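# Sort three desk items onto matching low shelves

## Task

Take each of the three items now on the desk and set it on the top surface of whichever low shelf already holds items of that same kind. The robot must not fall or finish leaning over, or the task fails. An item counts only if it stays there unsupported; anything still held up by the robot at the end does not count.

## Robot and tools

ROBOT. A Rainbow Robotics RB-Y1: a base with two drive wheels and two rear casters (0.66 m long, 0.58 m wide, front edge 0.10 m ahead of the wheel axle), a torso whose lower part (the leg) folds at ankle, knee and hip, a head, and two seven-joint arms with parallel grippers. The base cannot move sideways. Cameras: head_camera (896x504, fx=fy about 693), left_wrist_camera and right_wrist_camera (644x364, fx about 319 and 332). Each arm is rated for 3 kg.

FRAMES. Base frame: origin on the floor between the drive wheels, x forward, y left, z up. The reported chest, left_hand and right_hand are in this frame. chest sits on the spine 0.08 m under the shoulders; its x axis is where the chest faces and its z axis runs up the spine. A hand point lies between its finger pads. The fingers point along that point's -z and close along its x. Reported hand positions can be wrong, more so at full reach. The odometry frame is the base frame as it was at scene start. base_odometry counts wheel rotation only, so wheel slip shows up as travel. Heading is positive to the left, from -3.142 to 3.142.

execute_actions. Arguments: "actions", a list holding one action or nothing, and optional "cameras", a list of head_camera, left_wrist_camera, right_wrist_camera or "all". Omitted, null or ["all"] returns every camera; [] returns none. An unknown name refuses the call. An empty list moves nothing and just reports state and pictures. The "pictures" line gives the camera order of the images. An action may contain:
- "base" with exactly one key. translate_m is a relative straight drive in metres from where the base is now, -3 to 3, positive forward. rotate_rad is a relative turn in place in radians, -3.2 to 3.2, positive counter-clockwise seen from above. A drive or turn needing more than 8.667 s is refused.
- "joints": a map of joint name to absolute target (radians; grippers in metres). Ranges: torso_squat_rad 0 to 1.2 (higher lowers a level chest); torso_shift_rad -0.3 to 0.6 (positive pushes hips forward); torso_pitch_rad -0.2 to 1.4 (positive leans forward); torso_yaw_rad -1.5 to 1.5 (positive turns left). Each arm: shoulder_pitch -2.356 to 2.356 (0 hangs down, negative raises forward); left_shoulder_roll_rad 0 to 3.141 and right_shoulder_roll_rad -3.141 to 0 (away from the body lifts the arm sideways); shoulder_yaw -2.094 to 2.094 (positive swings a bent forearm left, both arms); elbow -2.617 to 0.01 (0 straight, negative bends forward); forearm_roll -3.141 to 3.141; wrist_pitch -1.57 to 1.919 (negative tips the hand forward); hand_roll -2.705 to 2.705 (rolls positive counter-clockwise from above on a hanging arm, both arms); gripper_m 0 to 0.1, the gap between pads. head_pan_rad -0.523 to 0.523 relative to chest, positive left; head_tilt_rad -0.35 to 1.57, positive looks down. Names are prefixed left_ or right_ as in the schema.
- "speeds": lower caps for this action, translate_m 0.05 to 0.4 m/s, rotate_rad 0.1 to 1.509 rad/s (defaults are the maxima).
- "min_time_s": 0.1 to 8, the shortest duration for every arm and head motion in the action.
Parts of one action start together and may finish at different times; no action exceeds 15 s. A joint or the base you leave out may still be driving toward an earlier target. Any out-of-range value or unknown key refuses the call and nothing moves. Top speeds: arm joints 1 rad/s (wrist-end joints 1.5), head 1.5, squat and pitch 0.3, shift 0.15, yaw 0.6, grippers 0.1 m/s. Torso commands must also satisfy: squat+shift <= 1.52; squat-shift+pitch <= 1.57; shift+0.5*pitch-0.4*squat <= 0.7; shift+0.3*pitch-0.5*squat <= 0.39; otherwise the named torso joints stop short with off_target.

wait: "seconds" from 0 to 10; nothing new is commanded and the result matches an empty execute_actions. zoom_image: "camera" and "region" [x0, y0, x1, y1] in pixels, origin top-left, at most 504x504, only for cameras whose full image was in the latest result. finished_scene: "scene", the integer number of the current scene; it closes the scene for good after the last command is held, reports success and gives the next task.

RESULTS. joint_positions lists joint values (done tolerance 0.02 rad, 0.004 m for grippers). base_status and joint_status per motion: done (for the base, wheels turned the full amount, slip or not); off_target (at rest short of target, possibly still pushing); limit_stop_at_<name> (a built-in limit halted it); contact_stop (torso or arm met hard resistance, a too-heavy load, or was pressed against something); time_out (took over 1.5x expected time plus 1 s, torso 2.5x, max 14 s); stopped_with_arm (torso halted because an arm hit contact_stop); limit_stop_at_own_body (guard stopped an arm or torso just before touching the robot's own torso, head, leg or base; move them apart); not_followed, with a 'joint command not followed' line and often a 'cause:' line, meaning a self- or arm-to-arm collision check withheld that arm's targets (the gripper still moves, and withheld targets may be retried later). After contact_stop, time_out, stopped_with_arm or a limit stop, the joint holds where it stopped; contact_stop, time_out or stopped_with_arm in one group (torso joints; left arm; right arm) halts the whole group. on_its_own covers things you did not command; 'held at' is the held target, not the position. If one call reports a stop, later motion calls in the same reply are skipped. MOTOR HOT appears at 65 °C; at 80 °C an OVER-TEMPERATURE FAULT brakes the arm (limit_stop_at_motor_heat) until it cools; resend targets afterwards.

RECOVERY. After a stop, back off in its own action: arms first, then torso. If both hands hold one object and the torso reports contact_stop at once with nothing in the way, command every arm joint (not grippers) to its current joint_positions value, then resend the torso move.

CAUTIONS. To grip, command an opening at least 0.005 m below the object's width; off_target on the gripper is then expected. The base does not stop at furniture and may keep pushing; the bent leg can reach past the base's front edge, and a leg pressing on furniture can shove the robot backward unseen by odometry. Never let the arms or grippers strike or squeeze each other; the collision check ignores grippers, fingers and palms between arms. Contact torque reaching a joint's limit (shoulders 60.9, elbow 31.3, wrist-end joints 21.7 N m, load weight included) freezes the robot for 10 s. Heavy loads held far forward can tip the robot with no safeguard. Avoid drops, slams and hard pushes. Loose objects may occasionally be nudged by outside disturbances, and the robot keeps its last command while you compose a reply.

Each tool is called after ">>>" as name(argument=value, ...) on one line, values as JSON.

## Session

>>> execute_actions(actions=[])

Scene clock: 0.00 s.
base_odometry: x=+0.000 y=+0.000 heading=+0.000 (m, m, rad; odometry frame)
base_status: not commanded
joint_positions: torso_squat_rad=+0.350 torso_shift_rad=+0.000 torso_pitch_rad=-0.001 torso_yaw_rad=-0.001 left_shoulder_pitch_rad=-0.014 left_shoulder_roll_rad=+0.024 left_shoulder_yaw_rad=-0.016 left_elbow_rad=-0.211 left_forearm_roll_rad=+0.049 left_wrist_pitch_rad=+0.047 left_hand_roll_rad=-0.016 left_gripper_m=+0.099 right_shoulder_pitch_rad=+0.030 right_shoulder_roll_rad=-0.008 right_shoulder_yaw_rad=+0.024 right_elbow_rad=-0.257 right_forearm_roll_rad=-0.005 right_wrist_pitch_rad=-0.042 right_hand_roll_rad=-0.002 right_gripper_m=+0.100 head_pan_rad=+0.000 head_tilt_rad=+0.400
joint_status: not commanded
chest: x=-0.2285 y=+0.0010 z=+1.2474 quat_wxyz=(+1.000, -0.001, +0.000, +0.000) (m; base frame)
left_hand: x=-0.1260 y=+0.2358 z=+0.5683 quat_wxyz=(+0.996, +0.008, -0.089, +0.005) (m; base frame)
right_hand: x=-0.1154 y=-0.2243 z=+0.5727 quat_wxyz=(+0.991, -0.003, -0.135, +0.004) (m; base frame)
pictures: head_camera, left_wrist_camera, right_wrist_camera
Images, in order (width x height): head_camera 896x504, left_wrist_camera 644x364, right_wrist_camera 644x364.

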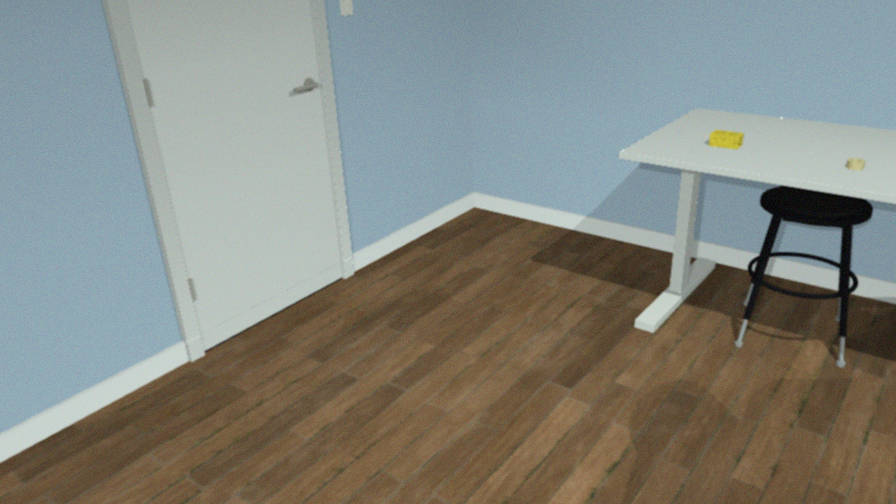

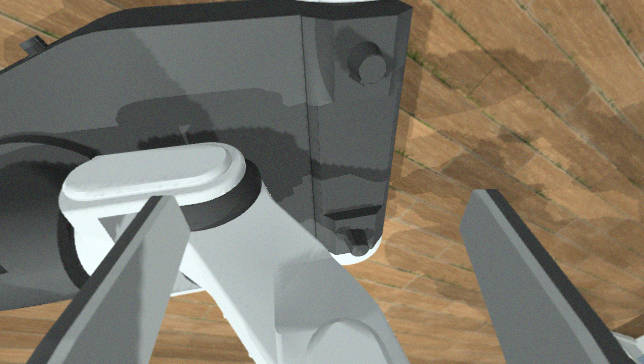

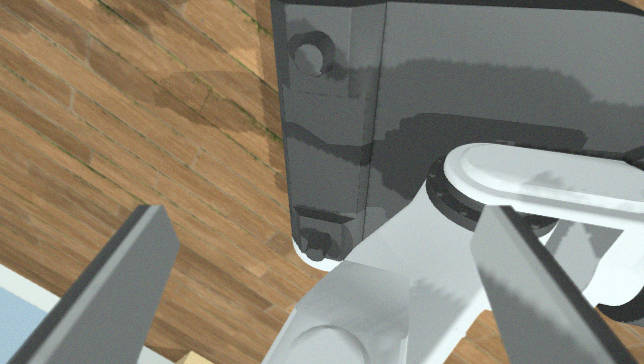

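Look around.

>>> execute_actions(actions=[{"base":{"rotate_rad":-0.9}}], cameras=["head_camera"])

Scene clock: 10.40 s.
base_odometry: x=+0.000 y=+0.000 heading=-0.900 (m, m, rad; odometry frame)
base_status: done
joint_positions: torso_squat_rad=+0.350 torso_shift_rad=+0.000 torso_pitch_rad=-0.001 torso_yaw_rad=-0.001 left_shoulder_pitch_rad=-0.014 left_shoulder_roll_rad=+0.024 left_shoulder_yaw_rad=-0.016 left_elbow_rad=-0.211 left_forearm_roll_rad=+0.049 left_wrist_pitch_rad=+0.047 left_hand_roll_rad=-0.016 left_gripper_m=+0.099 right_shoulder_pitch_rad=+0.030 right_shoulder_roll_rad=-0.008 right_shoulder_yaw_rad=+0.024 right_elbow_rad=-0.257 right_forearm_roll_rad=-0.005 right_wrist_pitch_rad=-0.042 right_hand_roll_rad=-0.002 right_gripper_m=+0.100 head_pan_rad=+0.000 head_tilt_rad=+0.400
joint_status: not commanded
chest: x=-0.2285 y=+0.0010 z=+1.2474 quat_wxyz=(+1.000, -0.001, +0.000, +0.000) (m; base frame)
left_hand: x=-0.1260 y=+0.2358 z=+0.5683 quat_wxyz=(+0.996, +0.008, -0.089, +0.005) (m; base frame)
right_hand: x=-0.1154 y=-0.2243 z=+0.5727 quat_wxyz=(+0.991, -0.003, -0.135, +0.004) (m; base frame)
pictures: head_camera
Images, in order (width x height): head_camera 896x504.

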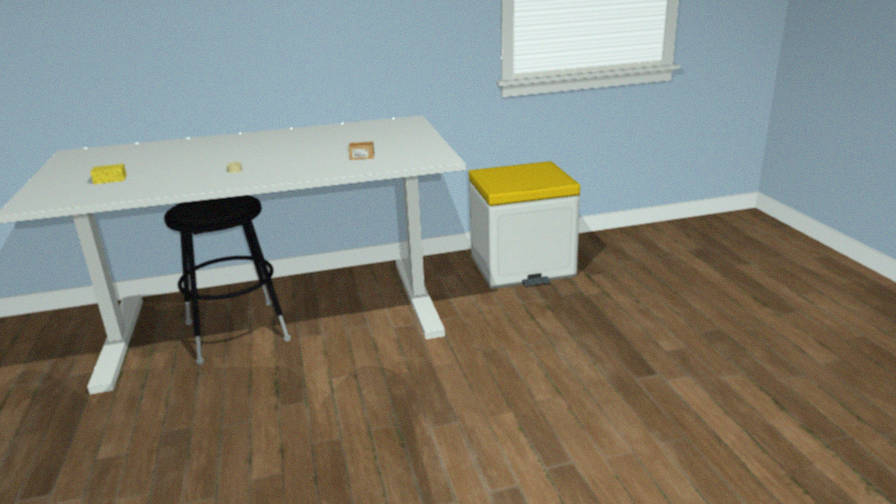

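>>> execute_actions(actions=[{"base":{"rotate_rad":-1.2}}], cameras=["head_camera"])

Scene clock: 14.93 s.
base_odometry: x=+0.000 y=+0.000 heading=-2.099 (m, m, rad; odometry frame)
base_status: done
joint_positions: torso_squat_rad=+0.350 torso_shift_rad=+0.000 torso_pitch_rad=-0.001 torso_yaw_rad=-0.001 left_shoulder_pitch_rad=-0.014 left_shoulder_roll_rad=+0.024 left_shoulder_yaw_rad=-0.016 left_elbow_rad=-0.211 left_forearm_roll_rad=+0.049 left_wrist_pitch_rad=+0.047 left_hand_roll_rad=-0.016 left_gripper_m=+0.099 right_shoulder_pitch_rad=+0.030 right_shoulder_roll_rad=-0.008 right_shoulder_yaw_rad=+0.024 right_elbow_rad=-0.257 right_forearm_roll_rad=-0.005 right_wrist_pitch_rad=-0.042 right_hand_roll_rad=-0.002 right_gripper_m=+0.100 head_pan_rad=+0.000 head_tilt_rad=+0.400
joint_status: not commanded
chest: x=-0.2286 y=+0.0010 z=+1.2474 quat_wxyz=(+1.000, -0.001, +0.000, +0.000) (m; base frame)
left_hand: x=-0.1260 y=+0.2358 z=+0.5683 quat_wxyz=(+0.996, +0.008, -0.089, +0.005) (m; base frame)
right_hand: x=-0.1154 y=-0.2243 z=+0.5727 quat_wxyz=(+0.991, -0.003, -0.135, +0.004) (m; base frame)
pictures: head_camera
Images, in order (width x height): head_camera 896x504.

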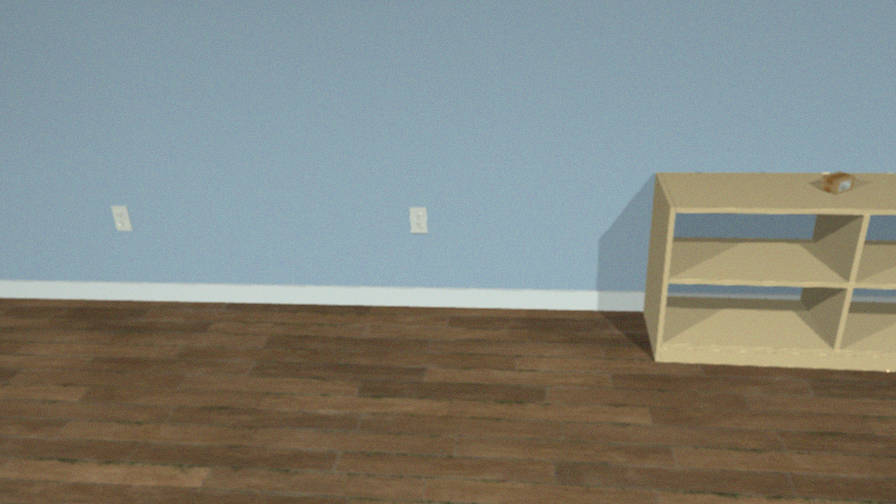

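>>> execute_actions(actions=[{"base":{"rotate_rad":-1.1}}], cameras=["head_camera"])

Scene clock: 22.40 s.
base_odometry: x=+0.000 y=+0.000 heading=+3.085 (m, m, rad; odometry frame)
base_status: done
joint_positions: torso_squat_rad=+0.350 torso_shift_rad=+0.000 torso_pitch_rad=-0.001 torso_yaw_rad=-0.001 left_shoulder_pitch_rad=-0.014 left_shoulder_roll_rad=+0.024 left_shoulder_yaw_rad=-0.016 left_elbow_rad=-0.211 left_forearm_roll_rad=+0.049 left_wrist_pitch_rad=+0.047 left_hand_roll_rad=-0.016 left_gripper_m=+0.099 right_shoulder_pitch_rad=+0.030 right_shoulder_roll_rad=-0.008 right_shoulder_yaw_rad=+0.024 right_elbow_rad=-0.257 right_forearm_roll_rad=-0.005 right_wrist_pitch_rad=-0.042 right_hand_roll_rad=-0.002 right_gripper_m=+0.100 head_pan_rad=+0.000 head_tilt_rad=+0.400
joint_status: not commanded
chest: x=-0.2286 y=+0.0010 z=+1.2474 quat_wxyz=(+1.000, -0.001, +0.000, +0.000) (m; base frame)
left_hand: x=-0.1260 y=+0.2358 z=+0.5683 quat_wxyz=(+0.996, +0.008, -0.089, +0.005) (m; base frame)
right_hand: x=-0.1154 y=-0.2243 z=+0.5727 quat_wxyz=(+0.991, -0.003, -0.135, +0.004) (m; base frame)
pictures: head_camera
Images, in order (width x height): head_camera 896x504.

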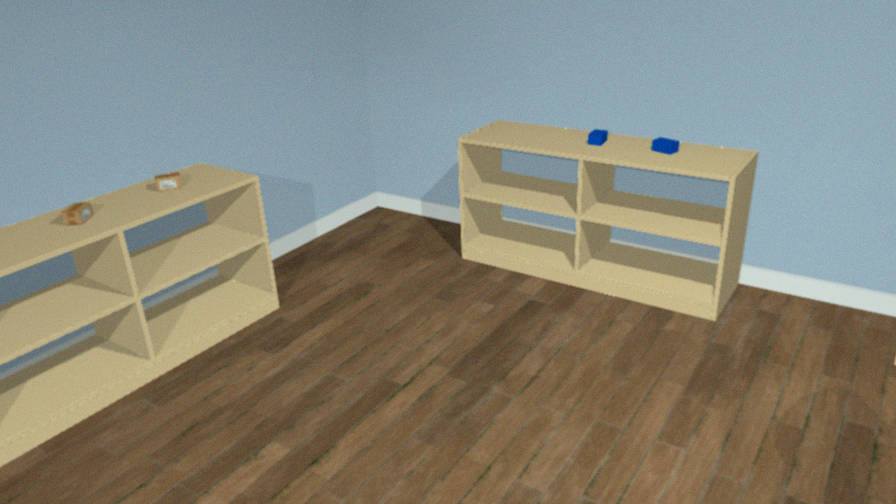

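>>> execute_actions(actions=[{"base":{"rotate_rad":-1.1}}], cameras=["head_camera"])

Scene clock: 27.63 s.
base_odometry: x=+0.000 y=+0.000 heading=+1.985 (m, m, rad; odometry frame)
base_status: done
joint_positions: torso_squat_rad=+0.350 torso_shift_rad=+0.000 torso_pitch_rad=-0.001 torso_yaw_rad=-0.001 left_shoulder_pitch_rad=-0.014 left_shoulder_roll_rad=+0.024 left_shoulder_yaw_rad=-0.016 left_elbow_rad=-0.211 left_forearm_roll_rad=+0.049 left_wrist_pitch_rad=+0.047 left_hand_roll_rad=-0.016 left_gripper_m=+0.099 right_shoulder_pitch_rad=+0.030 right_shoulder_roll_rad=-0.008 right_shoulder_yaw_rad=+0.024 right_elbow_rad=-0.257 right_forearm_roll_rad=-0.005 right_wrist_pitch_rad=-0.042 right_hand_roll_rad=-0.002 right_gripper_m=+0.100 head_pan_rad=+0.000 head_tilt_rad=+0.400
joint_status: not commanded
chest: x=-0.2286 y=+0.0010 z=+1.2474 quat_wxyz=(+1.000, -0.001, +0.000, +0.000) (m; base frame)
left_hand: x=-0.1260 y=+0.2358 z=+0.5683 quat_wxyz=(+0.996, +0.008, -0.089, +0.005) (m; base frame)
right_hand: x=-0.1154 y=-0.2243 z=+0.5727 quat_wxyz=(+0.991, -0.003, -0.135, +0.004) (m; base frame)
pictures: head_camera
Images, in order (width x height): head_camera 896x504.

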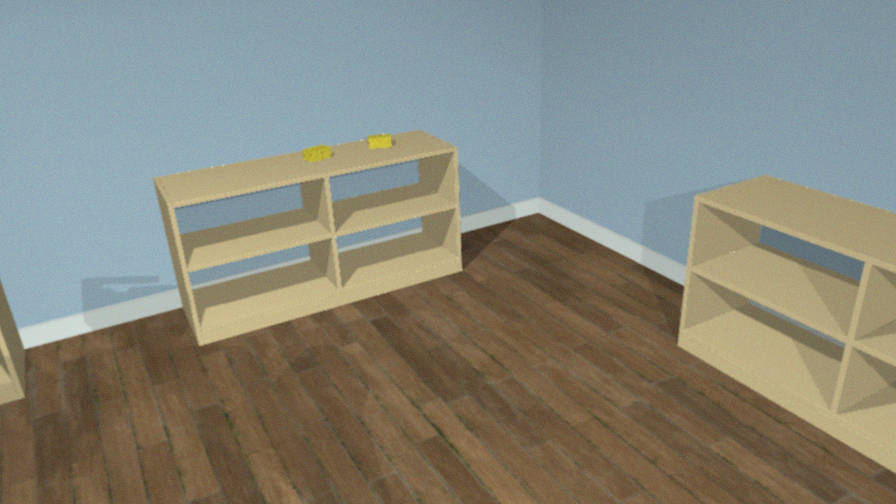

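>>> execute_actions(actions=[{"base":{"rotate_rad":-0.9}}], cameras=["head_camera"])

Scene clock: 32.20 s.
base_odometry: x=+0.000 y=+0.000 heading=+1.085 (m, m, rad; odometry frame)
base_status: done
joint_positions: torso_squat_rad=+0.350 torso_shift_rad=+0.000 torso_pitch_rad=-0.001 torso_yaw_rad=-0.001 left_shoulder_pitch_rad=-0.014 left_shoulder_roll_rad=+0.024 left_shoulder_yaw_rad=-0.016 left_elbow_rad=-0.211 left_forearm_roll_rad=+0.049 left_wrist_pitch_rad=+0.047 left_hand_roll_rad=-0.016 left_gripper_m=+0.099 right_shoulder_pitch_rad=+0.030 right_shoulder_roll_rad=-0.008 right_shoulder_yaw_rad=+0.024 right_elbow_rad=-0.257 right_forearm_roll_rad=-0.005 right_wrist_pitch_rad=-0.042 right_hand_roll_rad=-0.002 right_gripper_m=+0.100 head_pan_rad=+0.000 head_tilt_rad=+0.400
joint_status: not commanded
chest: x=-0.2286 y=+0.0010 z=+1.2474 quat_wxyz=(+1.000, -0.001, +0.000, +0.000) (m; base frame)
left_hand: x=-0.1260 y=+0.2358 z=+0.5683 quat_wxyz=(+0.996, +0.008, -0.089, +0.005) (m; base frame)
right_hand: x=-0.1154 y=-0.2243 z=+0.5727 quat_wxyz=(+0.991, -0.003, -0.135, +0.004) (m; base frame)
pictures: head_camera
Images, in order (width x height): head_camera 896x504.

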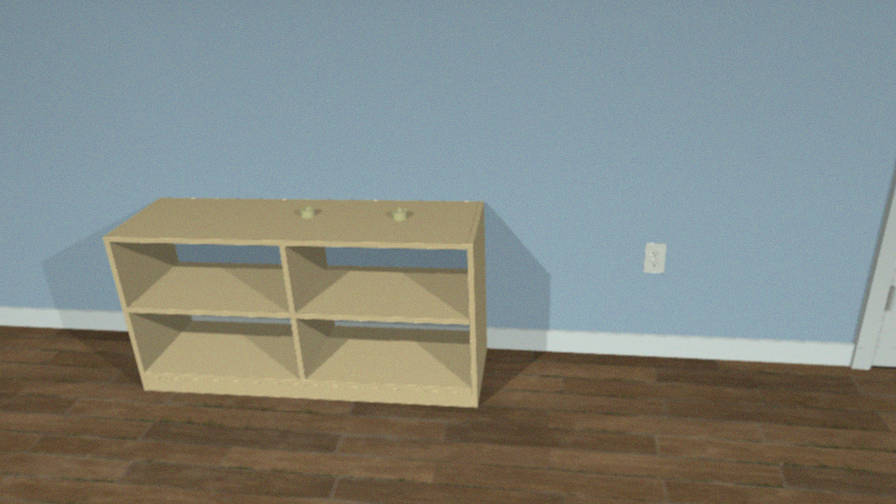

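>>> execute_actions(actions=[{"base":{"rotate_rad":-1.6}}], cameras=[])

>>> execute_actions(actions=[{"base":{"translate_m":1.5},"joints":{"left_shoulder_pitch_rad":-0.6,"left_elbow_rad":-1.5,"left_wrist_pitch_rad":0.9,"right_shoulder_pitch_rad":-0.6,"right_elbow_rad":-1.5,"right_wrist_pitch_rad":0.9,"head_tilt_rad":0.6}}], cameras=["head_camera"])

Scene clock: 44.33 s.
base_odometry: x=+0.000 y=+0.000 heading=-0.514 (m, m, rad; odometry frame)
base_status: done
joint_positions: torso_squat_rad=+0.350 torso_shift_rad=+0.000 torso_pitch_rad=-0.001 torso_yaw_rad=-0.001 left_shoulder_pitch_rad=-0.014 left_shoulder_roll_rad=+0.024 left_shoulder_yaw_rad=-0.016 left_elbow_rad=-0.211 left_forearm_roll_rad=+0.049 left_wrist_pitch_rad=+0.047 left_hand_roll_rad=-0.016 left_gripper_m=+0.099 right_shoulder_pitch_rad=+0.030 right_shoulder_roll_rad=-0.008 right_shoulder_yaw_rad=+0.024 right_elbow_rad=-0.257 right_forearm_roll_rad=-0.005 right_wrist_pitch_rad=-0.042 right_hand_roll_rad=-0.002 right_gripper_m=+0.100 head_pan_rad=+0.000 head_tilt_rad=+0.400
joint_status: not commanded
chest: x=-0.2286 y=+0.0010 z=+1.2474 quat_wxyz=(+1.000, -0.001, +0.000, +0.000) (m; base frame)
left_hand: x=-0.1260 y=+0.2358 z=+0.5683 quat_wxyz=(+0.996, +0.008, -0.089, +0.005) (m; base frame)
right_hand: x=-0.1154 y=-0.2243 z=+0.5727 quat_wxyz=(+0.991, -0.003, -0.135, +0.004) (m; base frame)
pictures: none
No camera images: the call's "cameras" was empty. Leave "cameras" out to get every camera's image.

Scene clock: 49.53 s.
base_odometry: x=+1.306 y=-0.738 heading=-0.515 (m, m, rad; odometry frame)
base_status: done
joint_positions: torso_squat_rad=+0.350 torso_shift_rad=+0.000 torso_pitch_rad=-0.001 torso_yaw_rad=-0.001 left_shoulder_pitch_rad=-0.600 left_shoulder_roll_rad=+0.024 left_shoulder_yaw_rad=-0.016 left_elbow_rad=-1.500 left_forearm_roll_rad=+0.049 left_wrist_pitch_rad=+0.900 left_hand_roll_rad=-0.016 left_gripper_m=+0.099 right_shoulder_pitch_rad=-0.600 right_shoulder_roll_rad=-0.008 right_shoulder_yaw_rad=+0.024 right_elbow_rad=-1.500 right_forearm_roll_rad=-0.005 right_wrist_pitch_rad=+0.900 right_hand_roll_rad=-0.002 right_gripper_m=+0.100 head_pan_rad=+0.000 head_tilt_rad=+0.600
joint_status: all done
chest: x=-0.2285 y=+0.0010 z=+1.2474 quat_wxyz=(+1.000, -0.001, +0.000, +0.000) (m; base frame)
left_hand: x=+0.3864 y=+0.1086 z=+1.1114 quat_wxyz=(+0.829, -0.039, -0.547, -0.109) (m; base frame)
right_hand: x=+0.3856 y=-0.1038 z=+1.1119 quat_wxyz=(+0.829, +0.029, -0.548, +0.108) (m; base frame)
pictures: head_camera
Images, in order (width x height): head_camera 896x504.

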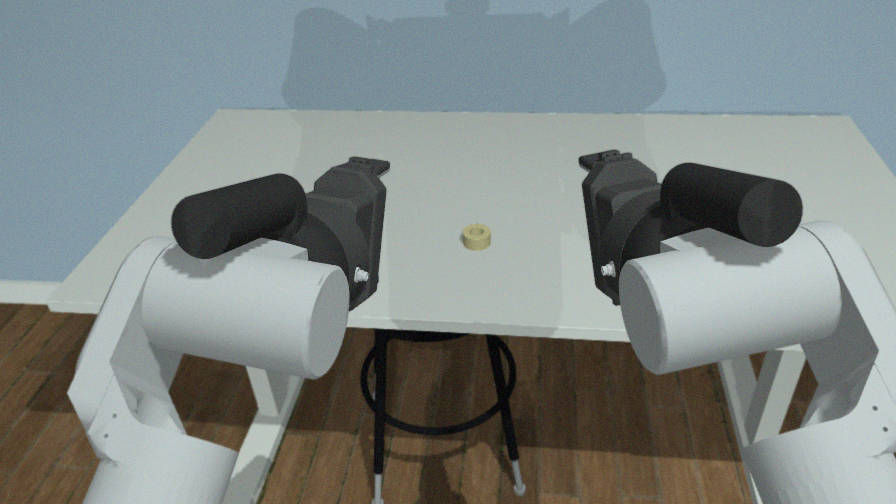

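>>> execute_actions(actions=[{"base":{"translate_m":0.5},"joints":{"left_shoulder_pitch_rad":-0.5,"left_elbow_rad":-1.2,"left_wrist_pitch_rad":1.7,"right_shoulder_pitch_rad":-0.5,"right_elbow_rad":-1.2,"right_wrist_pitch_rad":1.7,"head_tilt_rad":0.9}}])

Scene clock: 55.17 s.
base_odometry: x=+1.741 y=-0.984 heading=-0.515 (m, m, rad; odometry frame)
base_status: done
joint_positions: torso_squat_rad=+0.350 torso_shift_rad=+0.000 torso_pitch_rad=-0.001 torso_yaw_rad=-0.001 left_shoulder_pitch_rad=-0.500 left_shoulder_roll_rad=+0.024 left_shoulder_yaw_rad=-0.016 left_elbow_rad=-1.200 left_forearm_roll_rad=+0.049 left_wrist_pitch_rad=+1.700 left_hand_roll_rad=-0.016 left_gripper_m=+0.099 right_shoulder_pitch_rad=-0.500 right_shoulder_roll_rad=-0.008 right_shoulder_yaw_rad=+0.024 right_elbow_rad=-1.200 right_forearm_roll_rad=-0.005 right_wrist_pitch_rad=+1.700 right_hand_roll_rad=-0.002 right_gripper_m=+0.100 head_pan_rad=+0.000 head_tilt_rad=+0.900
joint_status: all done
chest: x=-0.2285 y=+0.0010 z=+1.2474 quat_wxyz=(+1.000, -0.001, +0.000, +0.000) (m; base frame)
left_hand: x=+0.1718 y=+0.1733 z=+0.8589 quat_wxyz=(+0.995, +0.010, +0.015, -0.094) (m; base frame)
right_hand: x=+0.1717 y=-0.1720 z=+0.8595 quat_wxyz=(+0.995, -0.028, +0.014, +0.090) (m; base frame)
pictures: head_camera, left_wrist_camera, right_wrist_camera
Images, in order (width x height): head_camera 896x504, left_wrist_camera 644x364, right_wrist_camera 644x364.

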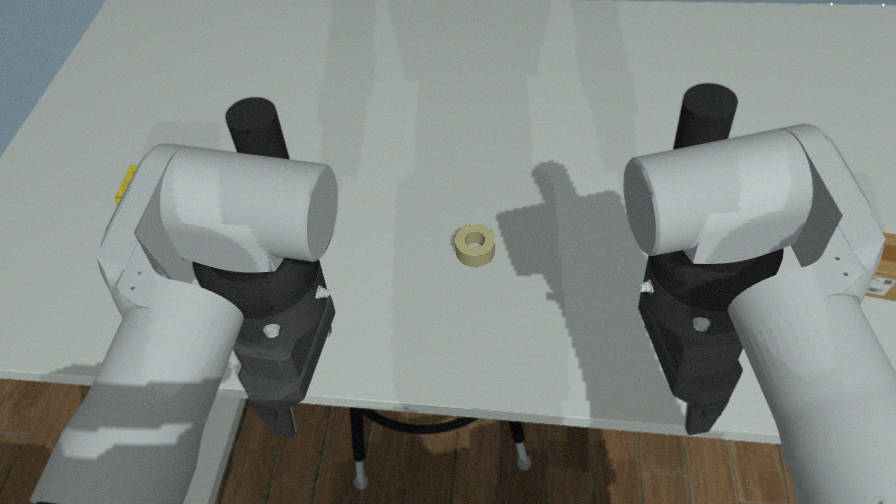

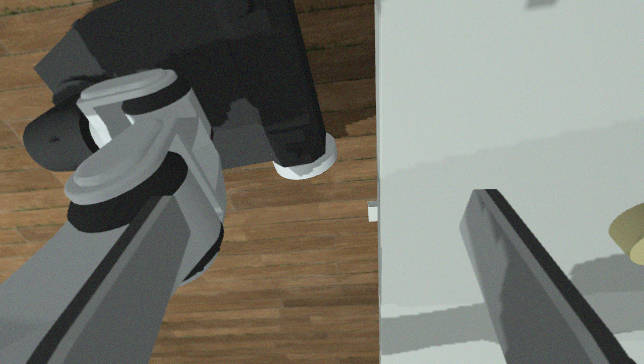

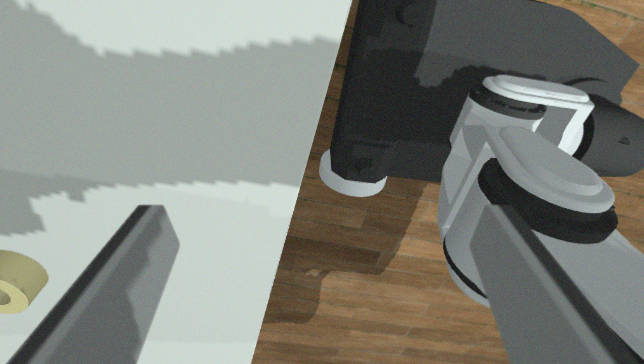

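>>> execute_actions(actions=[{"joints":{"torso_pitch_rad":0.3,"left_shoulder_pitch_rad":-0.9,"left_elbow_rad":-0.8,"left_wrist_pitch_rad":1.4,"left_shoulder_roll_rad":0.5,"right_shoulder_pitch_rad":-0.9,"right_elbow_rad":-0.8,"right_wrist_pitch_rad":1.4,"right_shoulder_yaw_rad":0.3,"head_tilt_rad":0.7}}])

Scene clock: 63.83 s.
base_odometry: x=+1.741 y=-0.984 heading=-0.515 (m, m, rad; odometry frame)
base_status: not commanded
joint_positions: torso_squat_rad=+0.350 torso_shift_rad=+0.000 torso_pitch_rad=+0.300 torso_yaw_rad=-0.001 left_shoulder_pitch_rad=-0.900 left_shoulder_roll_rad=+0.500 left_shoulder_yaw_rad=-0.016 left_elbow_rad=-0.800 left_forearm_roll_rad=+0.049 left_wrist_pitch_rad=+1.400 left_hand_roll_rad=-0.016 left_gripper_m=+0.099 right_shoulder_pitch_rad=-0.900 right_shoulder_roll_rad=-0.008 right_shoulder_yaw_rad=+0.300 right_elbow_rad=-0.800 right_forearm_roll_rad=-0.005 right_wrist_pitch_rad=+1.400 right_hand_roll_rad=-0.002 right_gripper_m=+0.100 head_pan_rad=+0.000 head_tilt_rad=+0.700
joint_status: all done
chest: x=-0.1368 y=+0.0010 z=+1.2336 quat_wxyz=(+0.989, -0.001, +0.149, +0.000) (m; base frame)
left_hand: x=+0.3272 y=+0.4268 z=+0.8488 quat_wxyz=(+0.978, +0.207, -0.008, -0.019) (m; base frame)
right_hand: x=+0.2690 y=-0.1090 z=+0.7715 quat_wxyz=(+0.958, -0.104, +0.014, +0.265) (m; base frame)
pictures: head_camera, left_wrist_camera, right_wrist_camera
Images, in order (width x height): head_camera 896x504, left_wrist_camera 644x364, right_wrist_camera 644x364.

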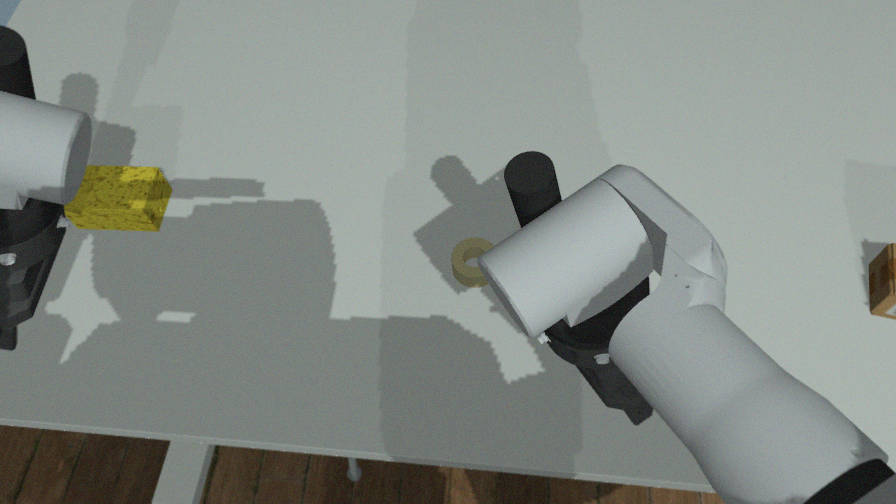

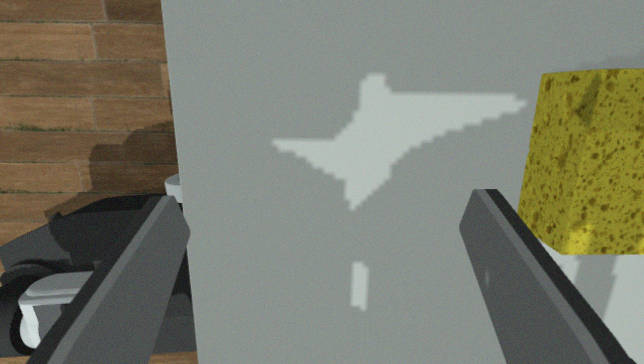

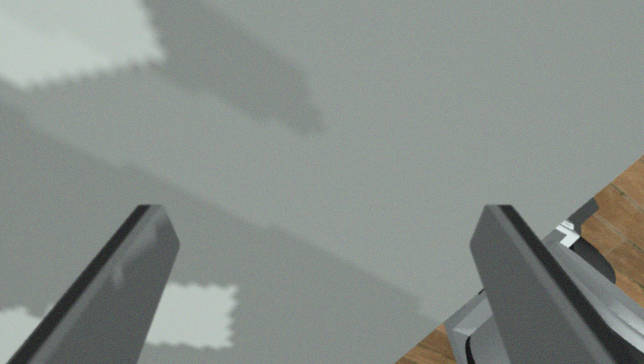

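>>> execute_actions(actions=[{"base":{"translate_m":0.07},"joints":{"torso_pitch_rad":0.6,"left_shoulder_pitch_rad":-1.2,"right_shoulder_pitch_rad":-1.25,"head_tilt_rad":0.5}}])

Scene clock: 69.07 s.
base_odometry: x=+1.802 y=-1.019 heading=-0.515 (m, m, rad; odometry frame)
base_status: done
joint_positions: torso_squat_rad=+0.350 torso_shift_rad=-0.001 torso_pitch_rad=+0.579 torso_yaw_rad=-0.001 left_shoulder_pitch_rad=-1.200 left_shoulder_roll_rad=+0.500 left_shoulder_yaw_rad=-0.016 left_elbow_rad=-0.800 left_forearm_roll_rad=+0.049 left_wrist_pitch_rad=+1.400 left_hand_roll_rad=-0.016 left_gripper_m=+0.099 right_shoulder_pitch_rad=-1.253 right_shoulder_roll_rad=-0.008 right_shoulder_yaw_rad=+0.300 right_elbow_rad=-0.802 right_forearm_roll_rad=-0.005 right_wrist_pitch_rad=+1.400 right_hand_roll_rad=-0.002 right_gripper_m=+0.100 head_pan_rad=-0.001 head_tilt_rad=+0.500
joint_status: torso_pitch_rad contact_stop (moved +0.279 of +0.300); the others done
chest: x=-0.0592 y=+0.0009 z=+1.1969 quat_wxyz=(+0.958, -0.001, +0.286, +0.000) (m; base frame)
left_hand: x=+0.4425 y=+0.3648 z=+0.7962 quat_wxyz=(+0.981, +0.185, -0.019, -0.064) (m; base frame)
right_hand: x=+0.3792 y=-0.0396 z=+0.7535 quat_wxyz=(+0.945, -0.087, -0.024, +0.315) (m; base frame)
pictures: head_camera, left_wrist_camera, right_wrist_camera
Images, in order (width x height): head_camera 896x504, left_wrist_camera 644x364, right_wrist_camera 644x364.

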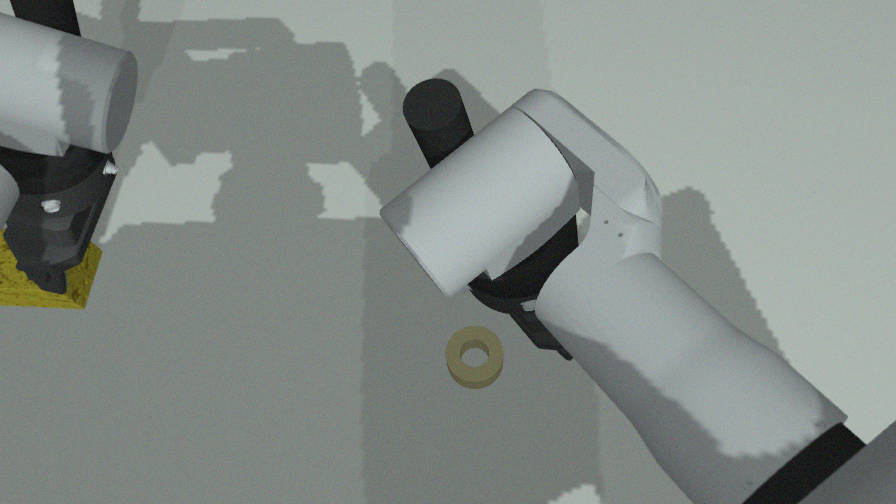

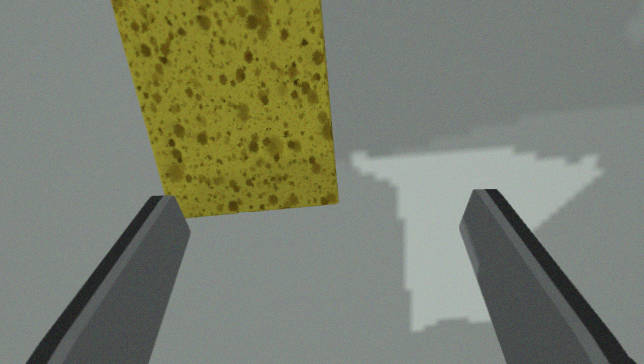

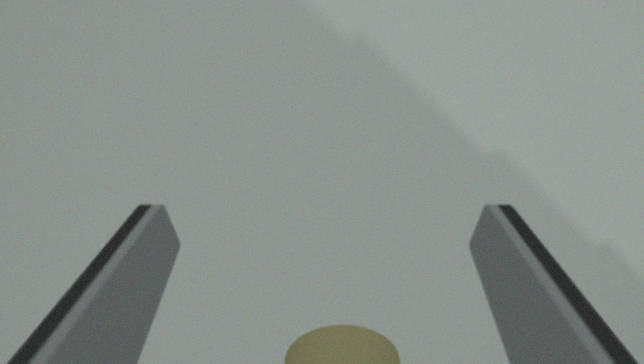

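>>> execute_actions(actions=[{"joints":{"right_gripper_m":0.015}}])

Scene clock: 71.93 s.
base_odometry: x=+1.802 y=-1.019 heading=-0.515 (m, m, rad; odometry frame)
base_status: not commanded
joint_positions: torso_squat_rad=+0.350 torso_shift_rad=-0.001 torso_pitch_rad=+0.579 torso_yaw_rad=-0.001 left_shoulder_pitch_rad=-1.200 left_shoulder_roll_rad=+0.500 left_shoulder_yaw_rad=-0.016 left_elbow_rad=-0.800 left_forearm_roll_rad=+0.049 left_wrist_pitch_rad=+1.400 left_hand_roll_rad=-0.016 left_gripper_m=+0.099 right_shoulder_pitch_rad=-1.253 right_shoulder_roll_rad=-0.008 right_shoulder_yaw_rad=+0.300 right_elbow_rad=-0.802 right_forearm_roll_rad=-0.005 right_wrist_pitch_rad=+1.400 right_hand_roll_rad=-0.002 right_gripper_m=+0.015 head_pan_rad=-0.001 head_tilt_rad=+0.500
joint_status: all done
chest: x=-0.0591 y=+0.0009 z=+1.1969 quat_wxyz=(+0.958, -0.001, +0.286, +0.000) (m; base frame)
left_hand: x=+0.4425 y=+0.3648 z=+0.7961 quat_wxyz=(+0.981, +0.185, -0.019, -0.064) (m; base frame)
right_hand: x=+0.3792 y=-0.0395 z=+0.7535 quat_wxyz=(+0.945, -0.087, -0.024, +0.315) (m; base frame)
pictures: head_camera, left_wrist_camera, right_wrist_camera
Images, in order (width x height): head_camera 896x504, left_wrist_camera 644x364, right_wrist_camera 644x364.

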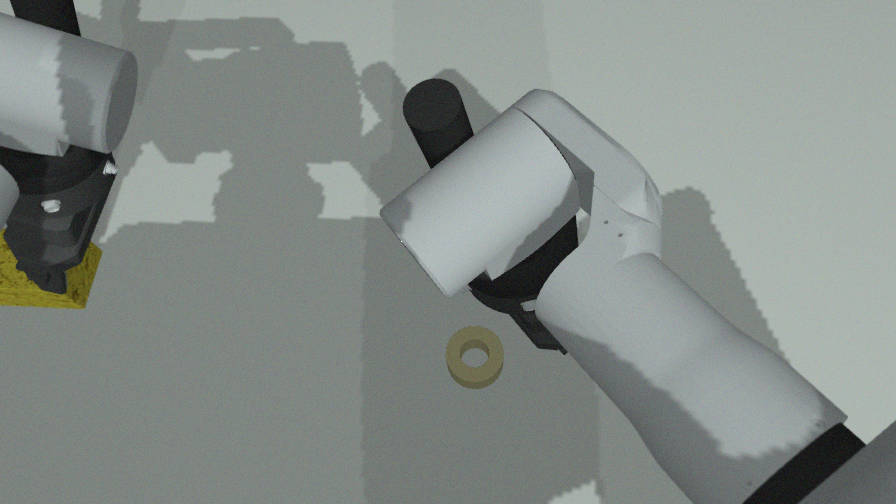

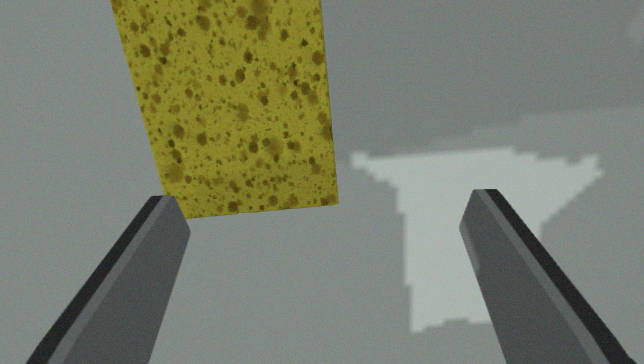

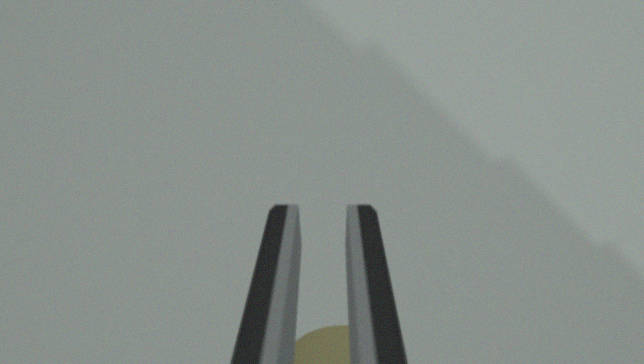

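>>> execute_actions(actions=[{"joints":{"right_gripper_m":0.1,"right_shoulder_yaw_rad":0.45,"right_shoulder_pitch_rad":-1.3,"left_shoulder_roll_rad":0.6}}])

Scene clock: 76.60 s.
base_odometry: x=+1.802 y=-1.019 heading=-0.515 (m, m, rad; odometry frame)
base_status: not commanded
joint_positions: torso_squat_rad=+0.350 torso_shift_rad=-0.001 torso_pitch_rad=+0.580 torso_yaw_rad=-0.001 left_shoulder_pitch_rad=-1.200 left_shoulder_roll_rad=+0.600 left_shoulder_yaw_rad=-0.016 left_elbow_rad=-0.800 left_forearm_roll_rad=+0.049 left_wrist_pitch_rad=+1.400 left_hand_roll_rad=-0.016 left_gripper_m=+0.099 right_shoulder_pitch_rad=-1.300 right_shoulder_roll_rad=-0.008 right_shoulder_yaw_rad=+0.450 right_elbow_rad=-0.800 right_forearm_roll_rad=-0.005 right_wrist_pitch_rad=+1.400 right_hand_roll_rad=-0.002 right_gripper_m=+0.100 head_pan_rad=-0.001 head_tilt_rad=+0.500
joint_status: all done
chest: x=-0.0587 y=+0.0010 z=+1.1968 quat_wxyz=(+0.958, -0.001, +0.286, +0.000) (m; base frame)
left_hand: x=+0.4477 y=+0.4251 z=+0.8239 quat_wxyz=(+0.974, +0.224, -0.027, -0.036) (m; base frame)
right_hand: x=+0.3923 y=-0.0231 z=+0.7695 quat_wxyz=(+0.916, -0.132, -0.053, +0.374) (m; base frame)
pictures: head_camera, left_wrist_camera, right_wrist_camera
Images, in order (width x height): head_camera 896x504, left_wrist_camera 644x364, right_wrist_camera 644x364.

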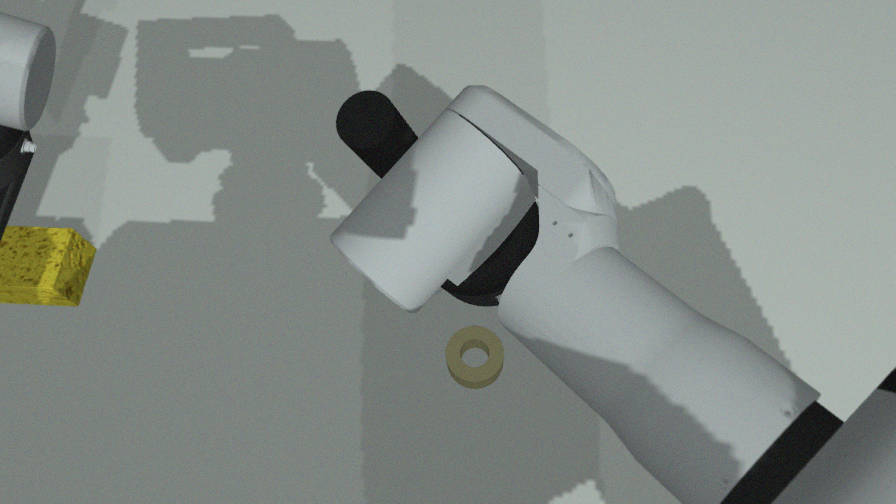

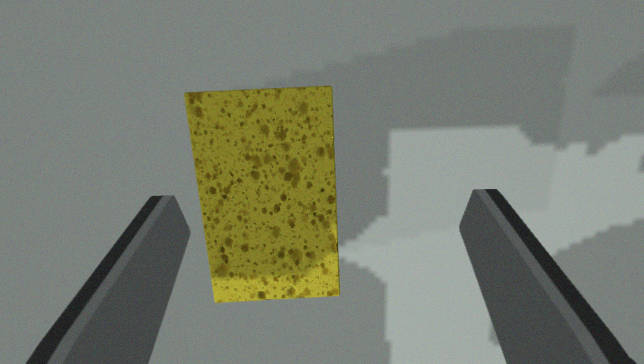

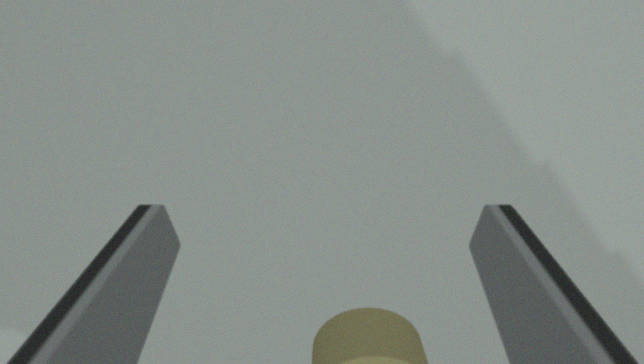

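>>> execute_actions(actions=[{"joints":{"torso_yaw_rad":0.1,"torso_pitch_rad":0.58,"left_shoulder_pitch_rad":-1.1,"left_wrist_pitch_rad":1.5}}])

Scene clock: 83.53 s.
base_odometry: x=+1.802 y=-1.019 heading=-0.515 (m, m, rad; odometry frame)
base_status: not commanded
joint_positions: torso_squat_rad=+0.350 torso_shift_rad=-0.001 torso_pitch_rad=+0.580 torso_yaw_rad=+0.100 left_shoulder_pitch_rad=-1.100 left_shoulder_roll_rad=+0.600 left_shoulder_yaw_rad=-0.016 left_elbow_rad=-0.800 left_forearm_roll_rad=+0.049 left_wrist_pitch_rad=+1.500 left_hand_roll_rad=-0.016 left_gripper_m=+0.099 right_shoulder_pitch_rad=-1.300 right_shoulder_roll_rad=-0.008 right_shoulder_yaw_rad=+0.450 right_elbow_rad=-0.800 right_forearm_roll_rad=-0.005 right_wrist_pitch_rad=+1.400 right_hand_roll_rad=-0.002 right_gripper_m=+0.100 head_pan_rad=-0.001 head_tilt_rad=+0.500
joint_status: all done
chest: x=-0.0588 y=+0.0009 z=+1.1968 quat_wxyz=(+0.957, +0.013, +0.286, +0.048) (m; base frame)
left_hand: x=+0.3356 y=+0.5033 z=+0.8152 quat_wxyz=(+0.963, +0.256, +0.081, +0.022) (m; base frame)
right_hand: x=+0.3917 y=+0.0385 z=+0.7700 quat_wxyz=(+0.903, -0.104, -0.069, +0.411) (m; base frame)
pictures: head_camera, left_wrist_camera, right_wrist_camera
Images, in order (width x height): head_camera 896x504, left_wrist_camera 644x364, right_wrist_camera 644x364.

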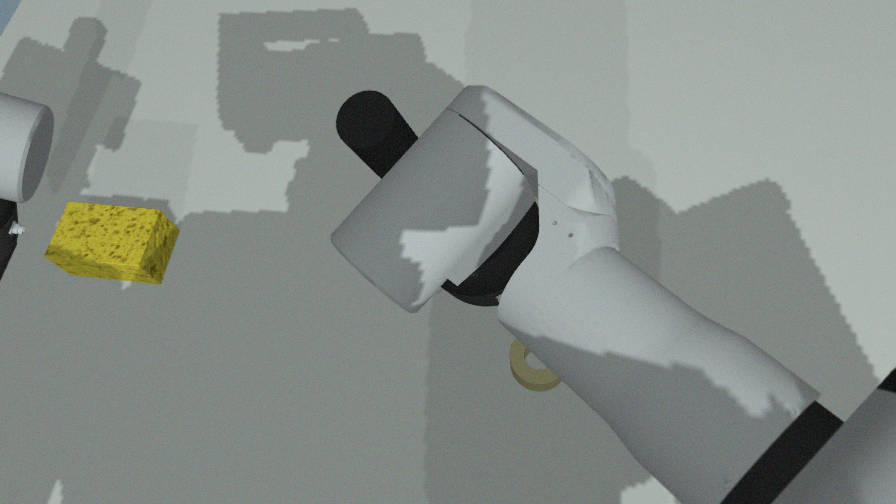

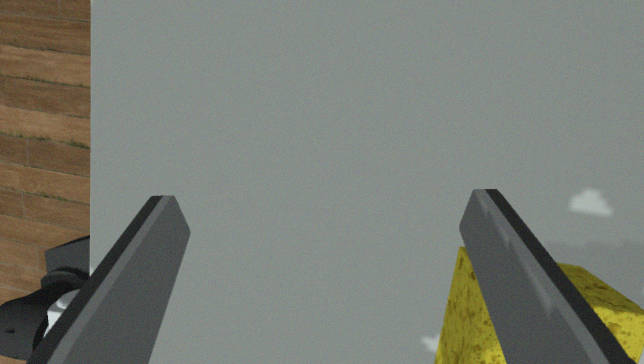

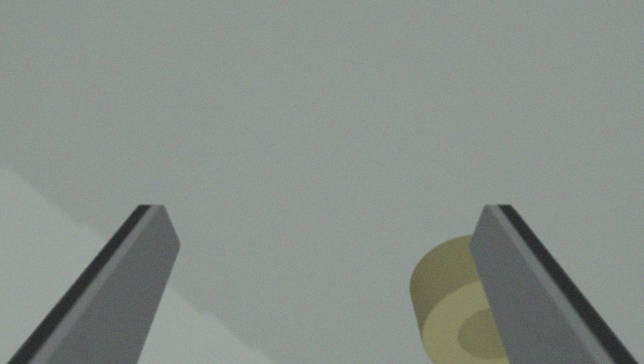

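>>> execute_actions(actions=[{"joints":{"right_gripper_m":0.015}}], cameras=["right_wrist_camera"])

Scene clock: 86.20 s.
base_odometry: x=+1.802 y=-1.019 heading=-0.515 (m, m, rad; odometry frame)
base_status: not commanded
joint_positions: torso_squat_rad=+0.350 torso_shift_rad=-0.001 torso_pitch_rad=+0.580 torso_yaw_rad=+0.100 left_shoulder_pitch_rad=-1.100 left_shoulder_roll_rad=+0.600 left_shoulder_yaw_rad=-0.016 left_elbow_rad=-0.800 left_forearm_roll_rad=+0.049 left_wrist_pitch_rad=+1.500 left_hand_roll_rad=-0.016 left_gripper_m=+0.099 right_shoulder_pitch_rad=-1.300 right_shoulder_roll_rad=-0.008 right_shoulder_yaw_rad=+0.450 right_elbow_rad=-0.800 right_forearm_roll_rad=-0.005 right_wrist_pitch_rad=+1.400 right_hand_roll_rad=-0.002 right_gripper_m=+0.015 head_pan_rad=-0.001 head_tilt_rad=+0.500
joint_status: all done
chest: x=-0.0588 y=+0.0009 z=+1.1968 quat_wxyz=(+0.957, +0.013, +0.286, +0.048) (m; base frame)
left_hand: x=+0.3356 y=+0.5033 z=+0.8152 quat_wxyz=(+0.963, +0.256, +0.081, +0.022) (m; base frame)
right_hand: x=+0.3917 y=+0.0385 z=+0.7700 quat_wxyz=(+0.903, -0.104, -0.069, +0.411) (m; base frame)
pictures: right_wrist_camera
Images, in order (width x height): right_wrist_camera 644x364.

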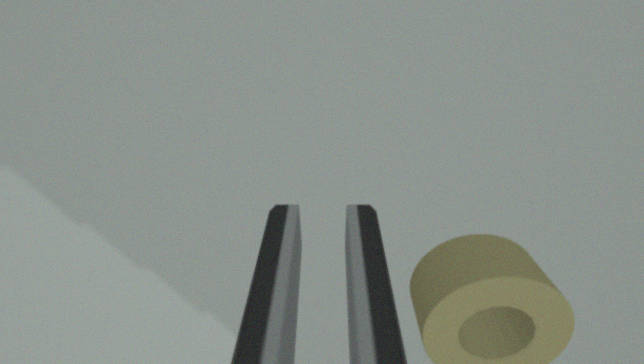

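>>> execute_actions(actions=[{"joints":{"right_gripper_m":0.1,"torso_yaw_rad":0.05,"torso_pitch_rad":0.58,"left_shoulder_pitch_rad":-1.2,"left_wrist_pitch_rad":1.4,"left_shoulder_roll_rad":0.55}}], cameras=["right_wrist_camera","left_wrist_camera"])

Scene clock: 89.87 s.
base_odometry: x=+1.802 y=-1.019 heading=-0.515 (m, m, rad; odometry frame)
base_status: not commanded
joint_positions: torso_squat_rad=+0.350 torso_shift_rad=-0.001 torso_pitch_rad=+0.580 torso_yaw_rad=+0.050 left_shoulder_pitch_rad=-1.200 left_shoulder_roll_rad=+0.550 left_shoulder_yaw_rad=-0.016 left_elbow_rad=-0.800 left_forearm_roll_rad=+0.049 left_wrist_pitch_rad=+1.400 left_hand_roll_rad=-0.016 left_gripper_m=+0.099 right_shoulder_pitch_rad=-1.300 right_shoulder_roll_rad=-0.008 right_shoulder_yaw_rad=+0.450 right_elbow_rad=-0.800 right_forearm_roll_rad=-0.005 right_wrist_pitch_rad=+1.400 right_hand_roll_rad=-0.002 right_gripper_m=+0.100 head_pan_rad=-0.001 head_tilt_rad=+0.500
joint_status: all done
chest: x=-0.0588 y=+0.0009 z=+1.1968 quat_wxyz=(+0.958, +0.006, +0.286, +0.024) (m; base frame)
left_hand: x=+0.4285 y=+0.4266 z=+0.8208 quat_wxyz=(+0.975, +0.218, -0.018, -0.030) (m; base frame)
right_hand: x=+0.3927 y=+0.0077 z=+0.7694 quat_wxyz=(+0.910, -0.118, -0.061, +0.393) (m; base frame)
pictures: left_wrist_camera, right_wrist_camera
Images, in order (width x height): left_wrist_camera 644x364, right_wrist_camera 644x364.

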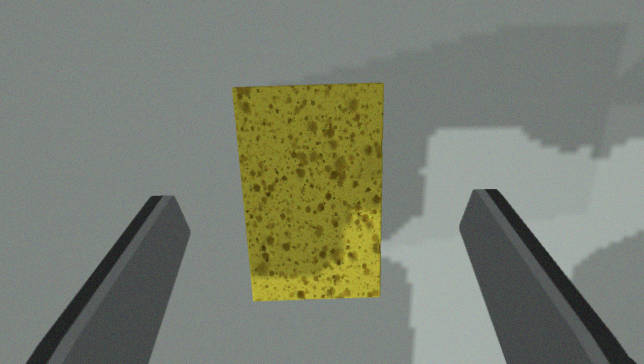

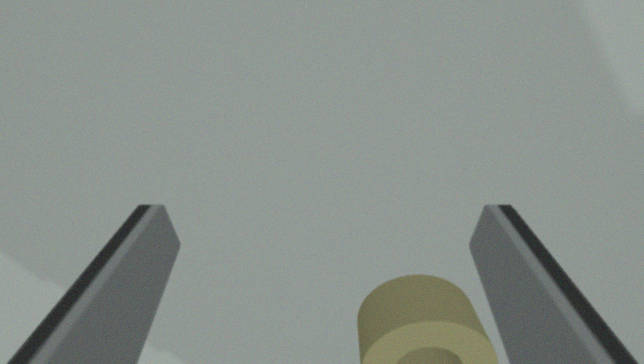

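>>> execute_actions(actions=[{"joints":{"right_shoulder_pitch_rad":-1.27,"left_shoulder_pitch_rad":-1.11,"left_wrist_pitch_rad":1.31}}], cameras=["right_wrist_camera","left_wrist_camera"])

Scene clock: 92.93 s.
base_odometry: x=+1.802 y=-1.019 heading=-0.515 (m, m, rad; odometry frame)
base_status: not commanded
joint_positions: torso_squat_rad=+0.350 torso_shift_rad=-0.001 torso_pitch_rad=+0.580 torso_yaw_rad=+0.050 left_shoulder_pitch_rad=-1.110 left_shoulder_roll_rad=+0.550 left_shoulder_yaw_rad=-0.016 left_elbow_rad=-0.800 left_forearm_roll_rad=+0.049 left_wrist_pitch_rad=+1.310 left_hand_roll_rad=-0.016 left_gripper_m=+0.099 right_shoulder_pitch_rad=-1.270 right_shoulder_roll_rad=-0.008 right_shoulder_yaw_rad=+0.450 right_elbow_rad=-0.800 right_forearm_roll_rad=-0.005 right_wrist_pitch_rad=+1.400 right_hand_roll_rad=-0.002 right_gripper_m=+0.100 head_pan_rad=-0.001 head_tilt_rad=+0.500
joint_status: all done
chest: x=-0.0588 y=+0.0009 z=+1.1968 quat_wxyz=(+0.958, +0.006, +0.286, +0.024) (m; base frame)
left_hand: x=+0.4037 y=+0.4441 z=+0.7869 quat_wxyz=(+0.974, +0.223, -0.017, -0.035) (m; base frame)
right_hand: x=+0.3806 y=+0.0014 z=+0.7569 quat_wxyz=(+0.912, -0.116, -0.047, +0.391) (m; base frame)
pictures: left_wrist_camera, right_wrist_camera
Images, in order (width x height): left_wrist_camera 644x364, right_wrist_camera 644x364.

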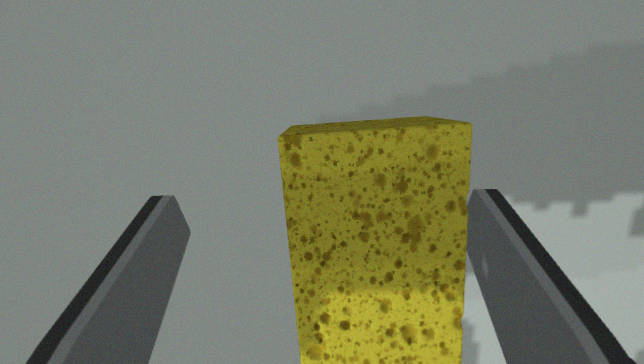

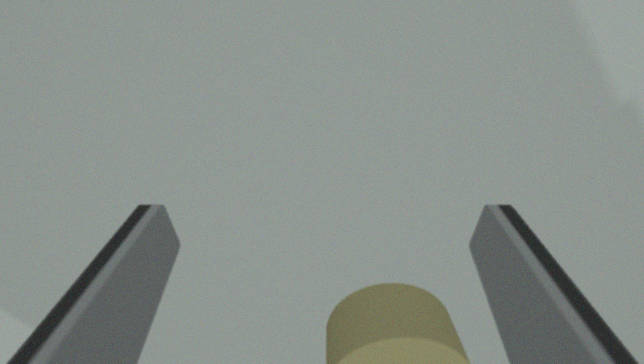

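Lower the left via elbow (extends forward), then close both.

>>> execute_actions(actions=[{"joints":{"left_elbow_rad":-0.7,"left_wrist_pitch_rad":1.21,"right_gripper_m":0.015}}], cameras=[])

Scene clock: 95.50 s.
base_odometry: x=+1.802 y=-1.019 heading=-0.515 (m, m, rad; odometry frame)
base_status: not commanded
joint_positions: torso_squat_rad=+0.350 torso_shift_rad=-0.001 torso_pitch_rad=+0.580 torso_yaw_rad=+0.050 left_shoulder_pitch_rad=-1.110 left_shoulder_roll_rad=+0.550 left_shoulder_yaw_rad=-0.016 left_elbow_rad=-0.700 left_forearm_roll_rad=+0.049 left_wrist_pitch_rad=+1.210 left_hand_roll_rad=-0.016 left_gripper_m=+0.099 right_shoulder_pitch_rad=-1.270 right_shoulder_roll_rad=-0.008 right_shoulder_yaw_rad=+0.450 right_elbow_rad=-0.800 right_forearm_roll_rad=-0.005 right_wrist_pitch_rad=+1.400 right_hand_roll_rad=-0.002 right_gripper_m=+0.015 head_pan_rad=-0.001 head_tilt_rad=+0.500
joint_status: all done
chest: x=-0.0588 y=+0.0009 z=+1.1968 quat_wxyz=(+0.958, +0.006, +0.286, +0.024) (m; base frame)
left_hand: x=+0.3943 y=+0.4563 z=+0.7664 quat_wxyz=(+0.974, +0.224, -0.018, -0.033) (m; base frame)
right_hand: x=+0.3806 y=+0.0014 z=+0.7569 quat_wxyz=(+0.912, -0.116, -0.047, +0.391) (m; base frame)
pictures: none
No camera images: the call's "cameras" was empty. Leave "cameras" out to get every camera's image.


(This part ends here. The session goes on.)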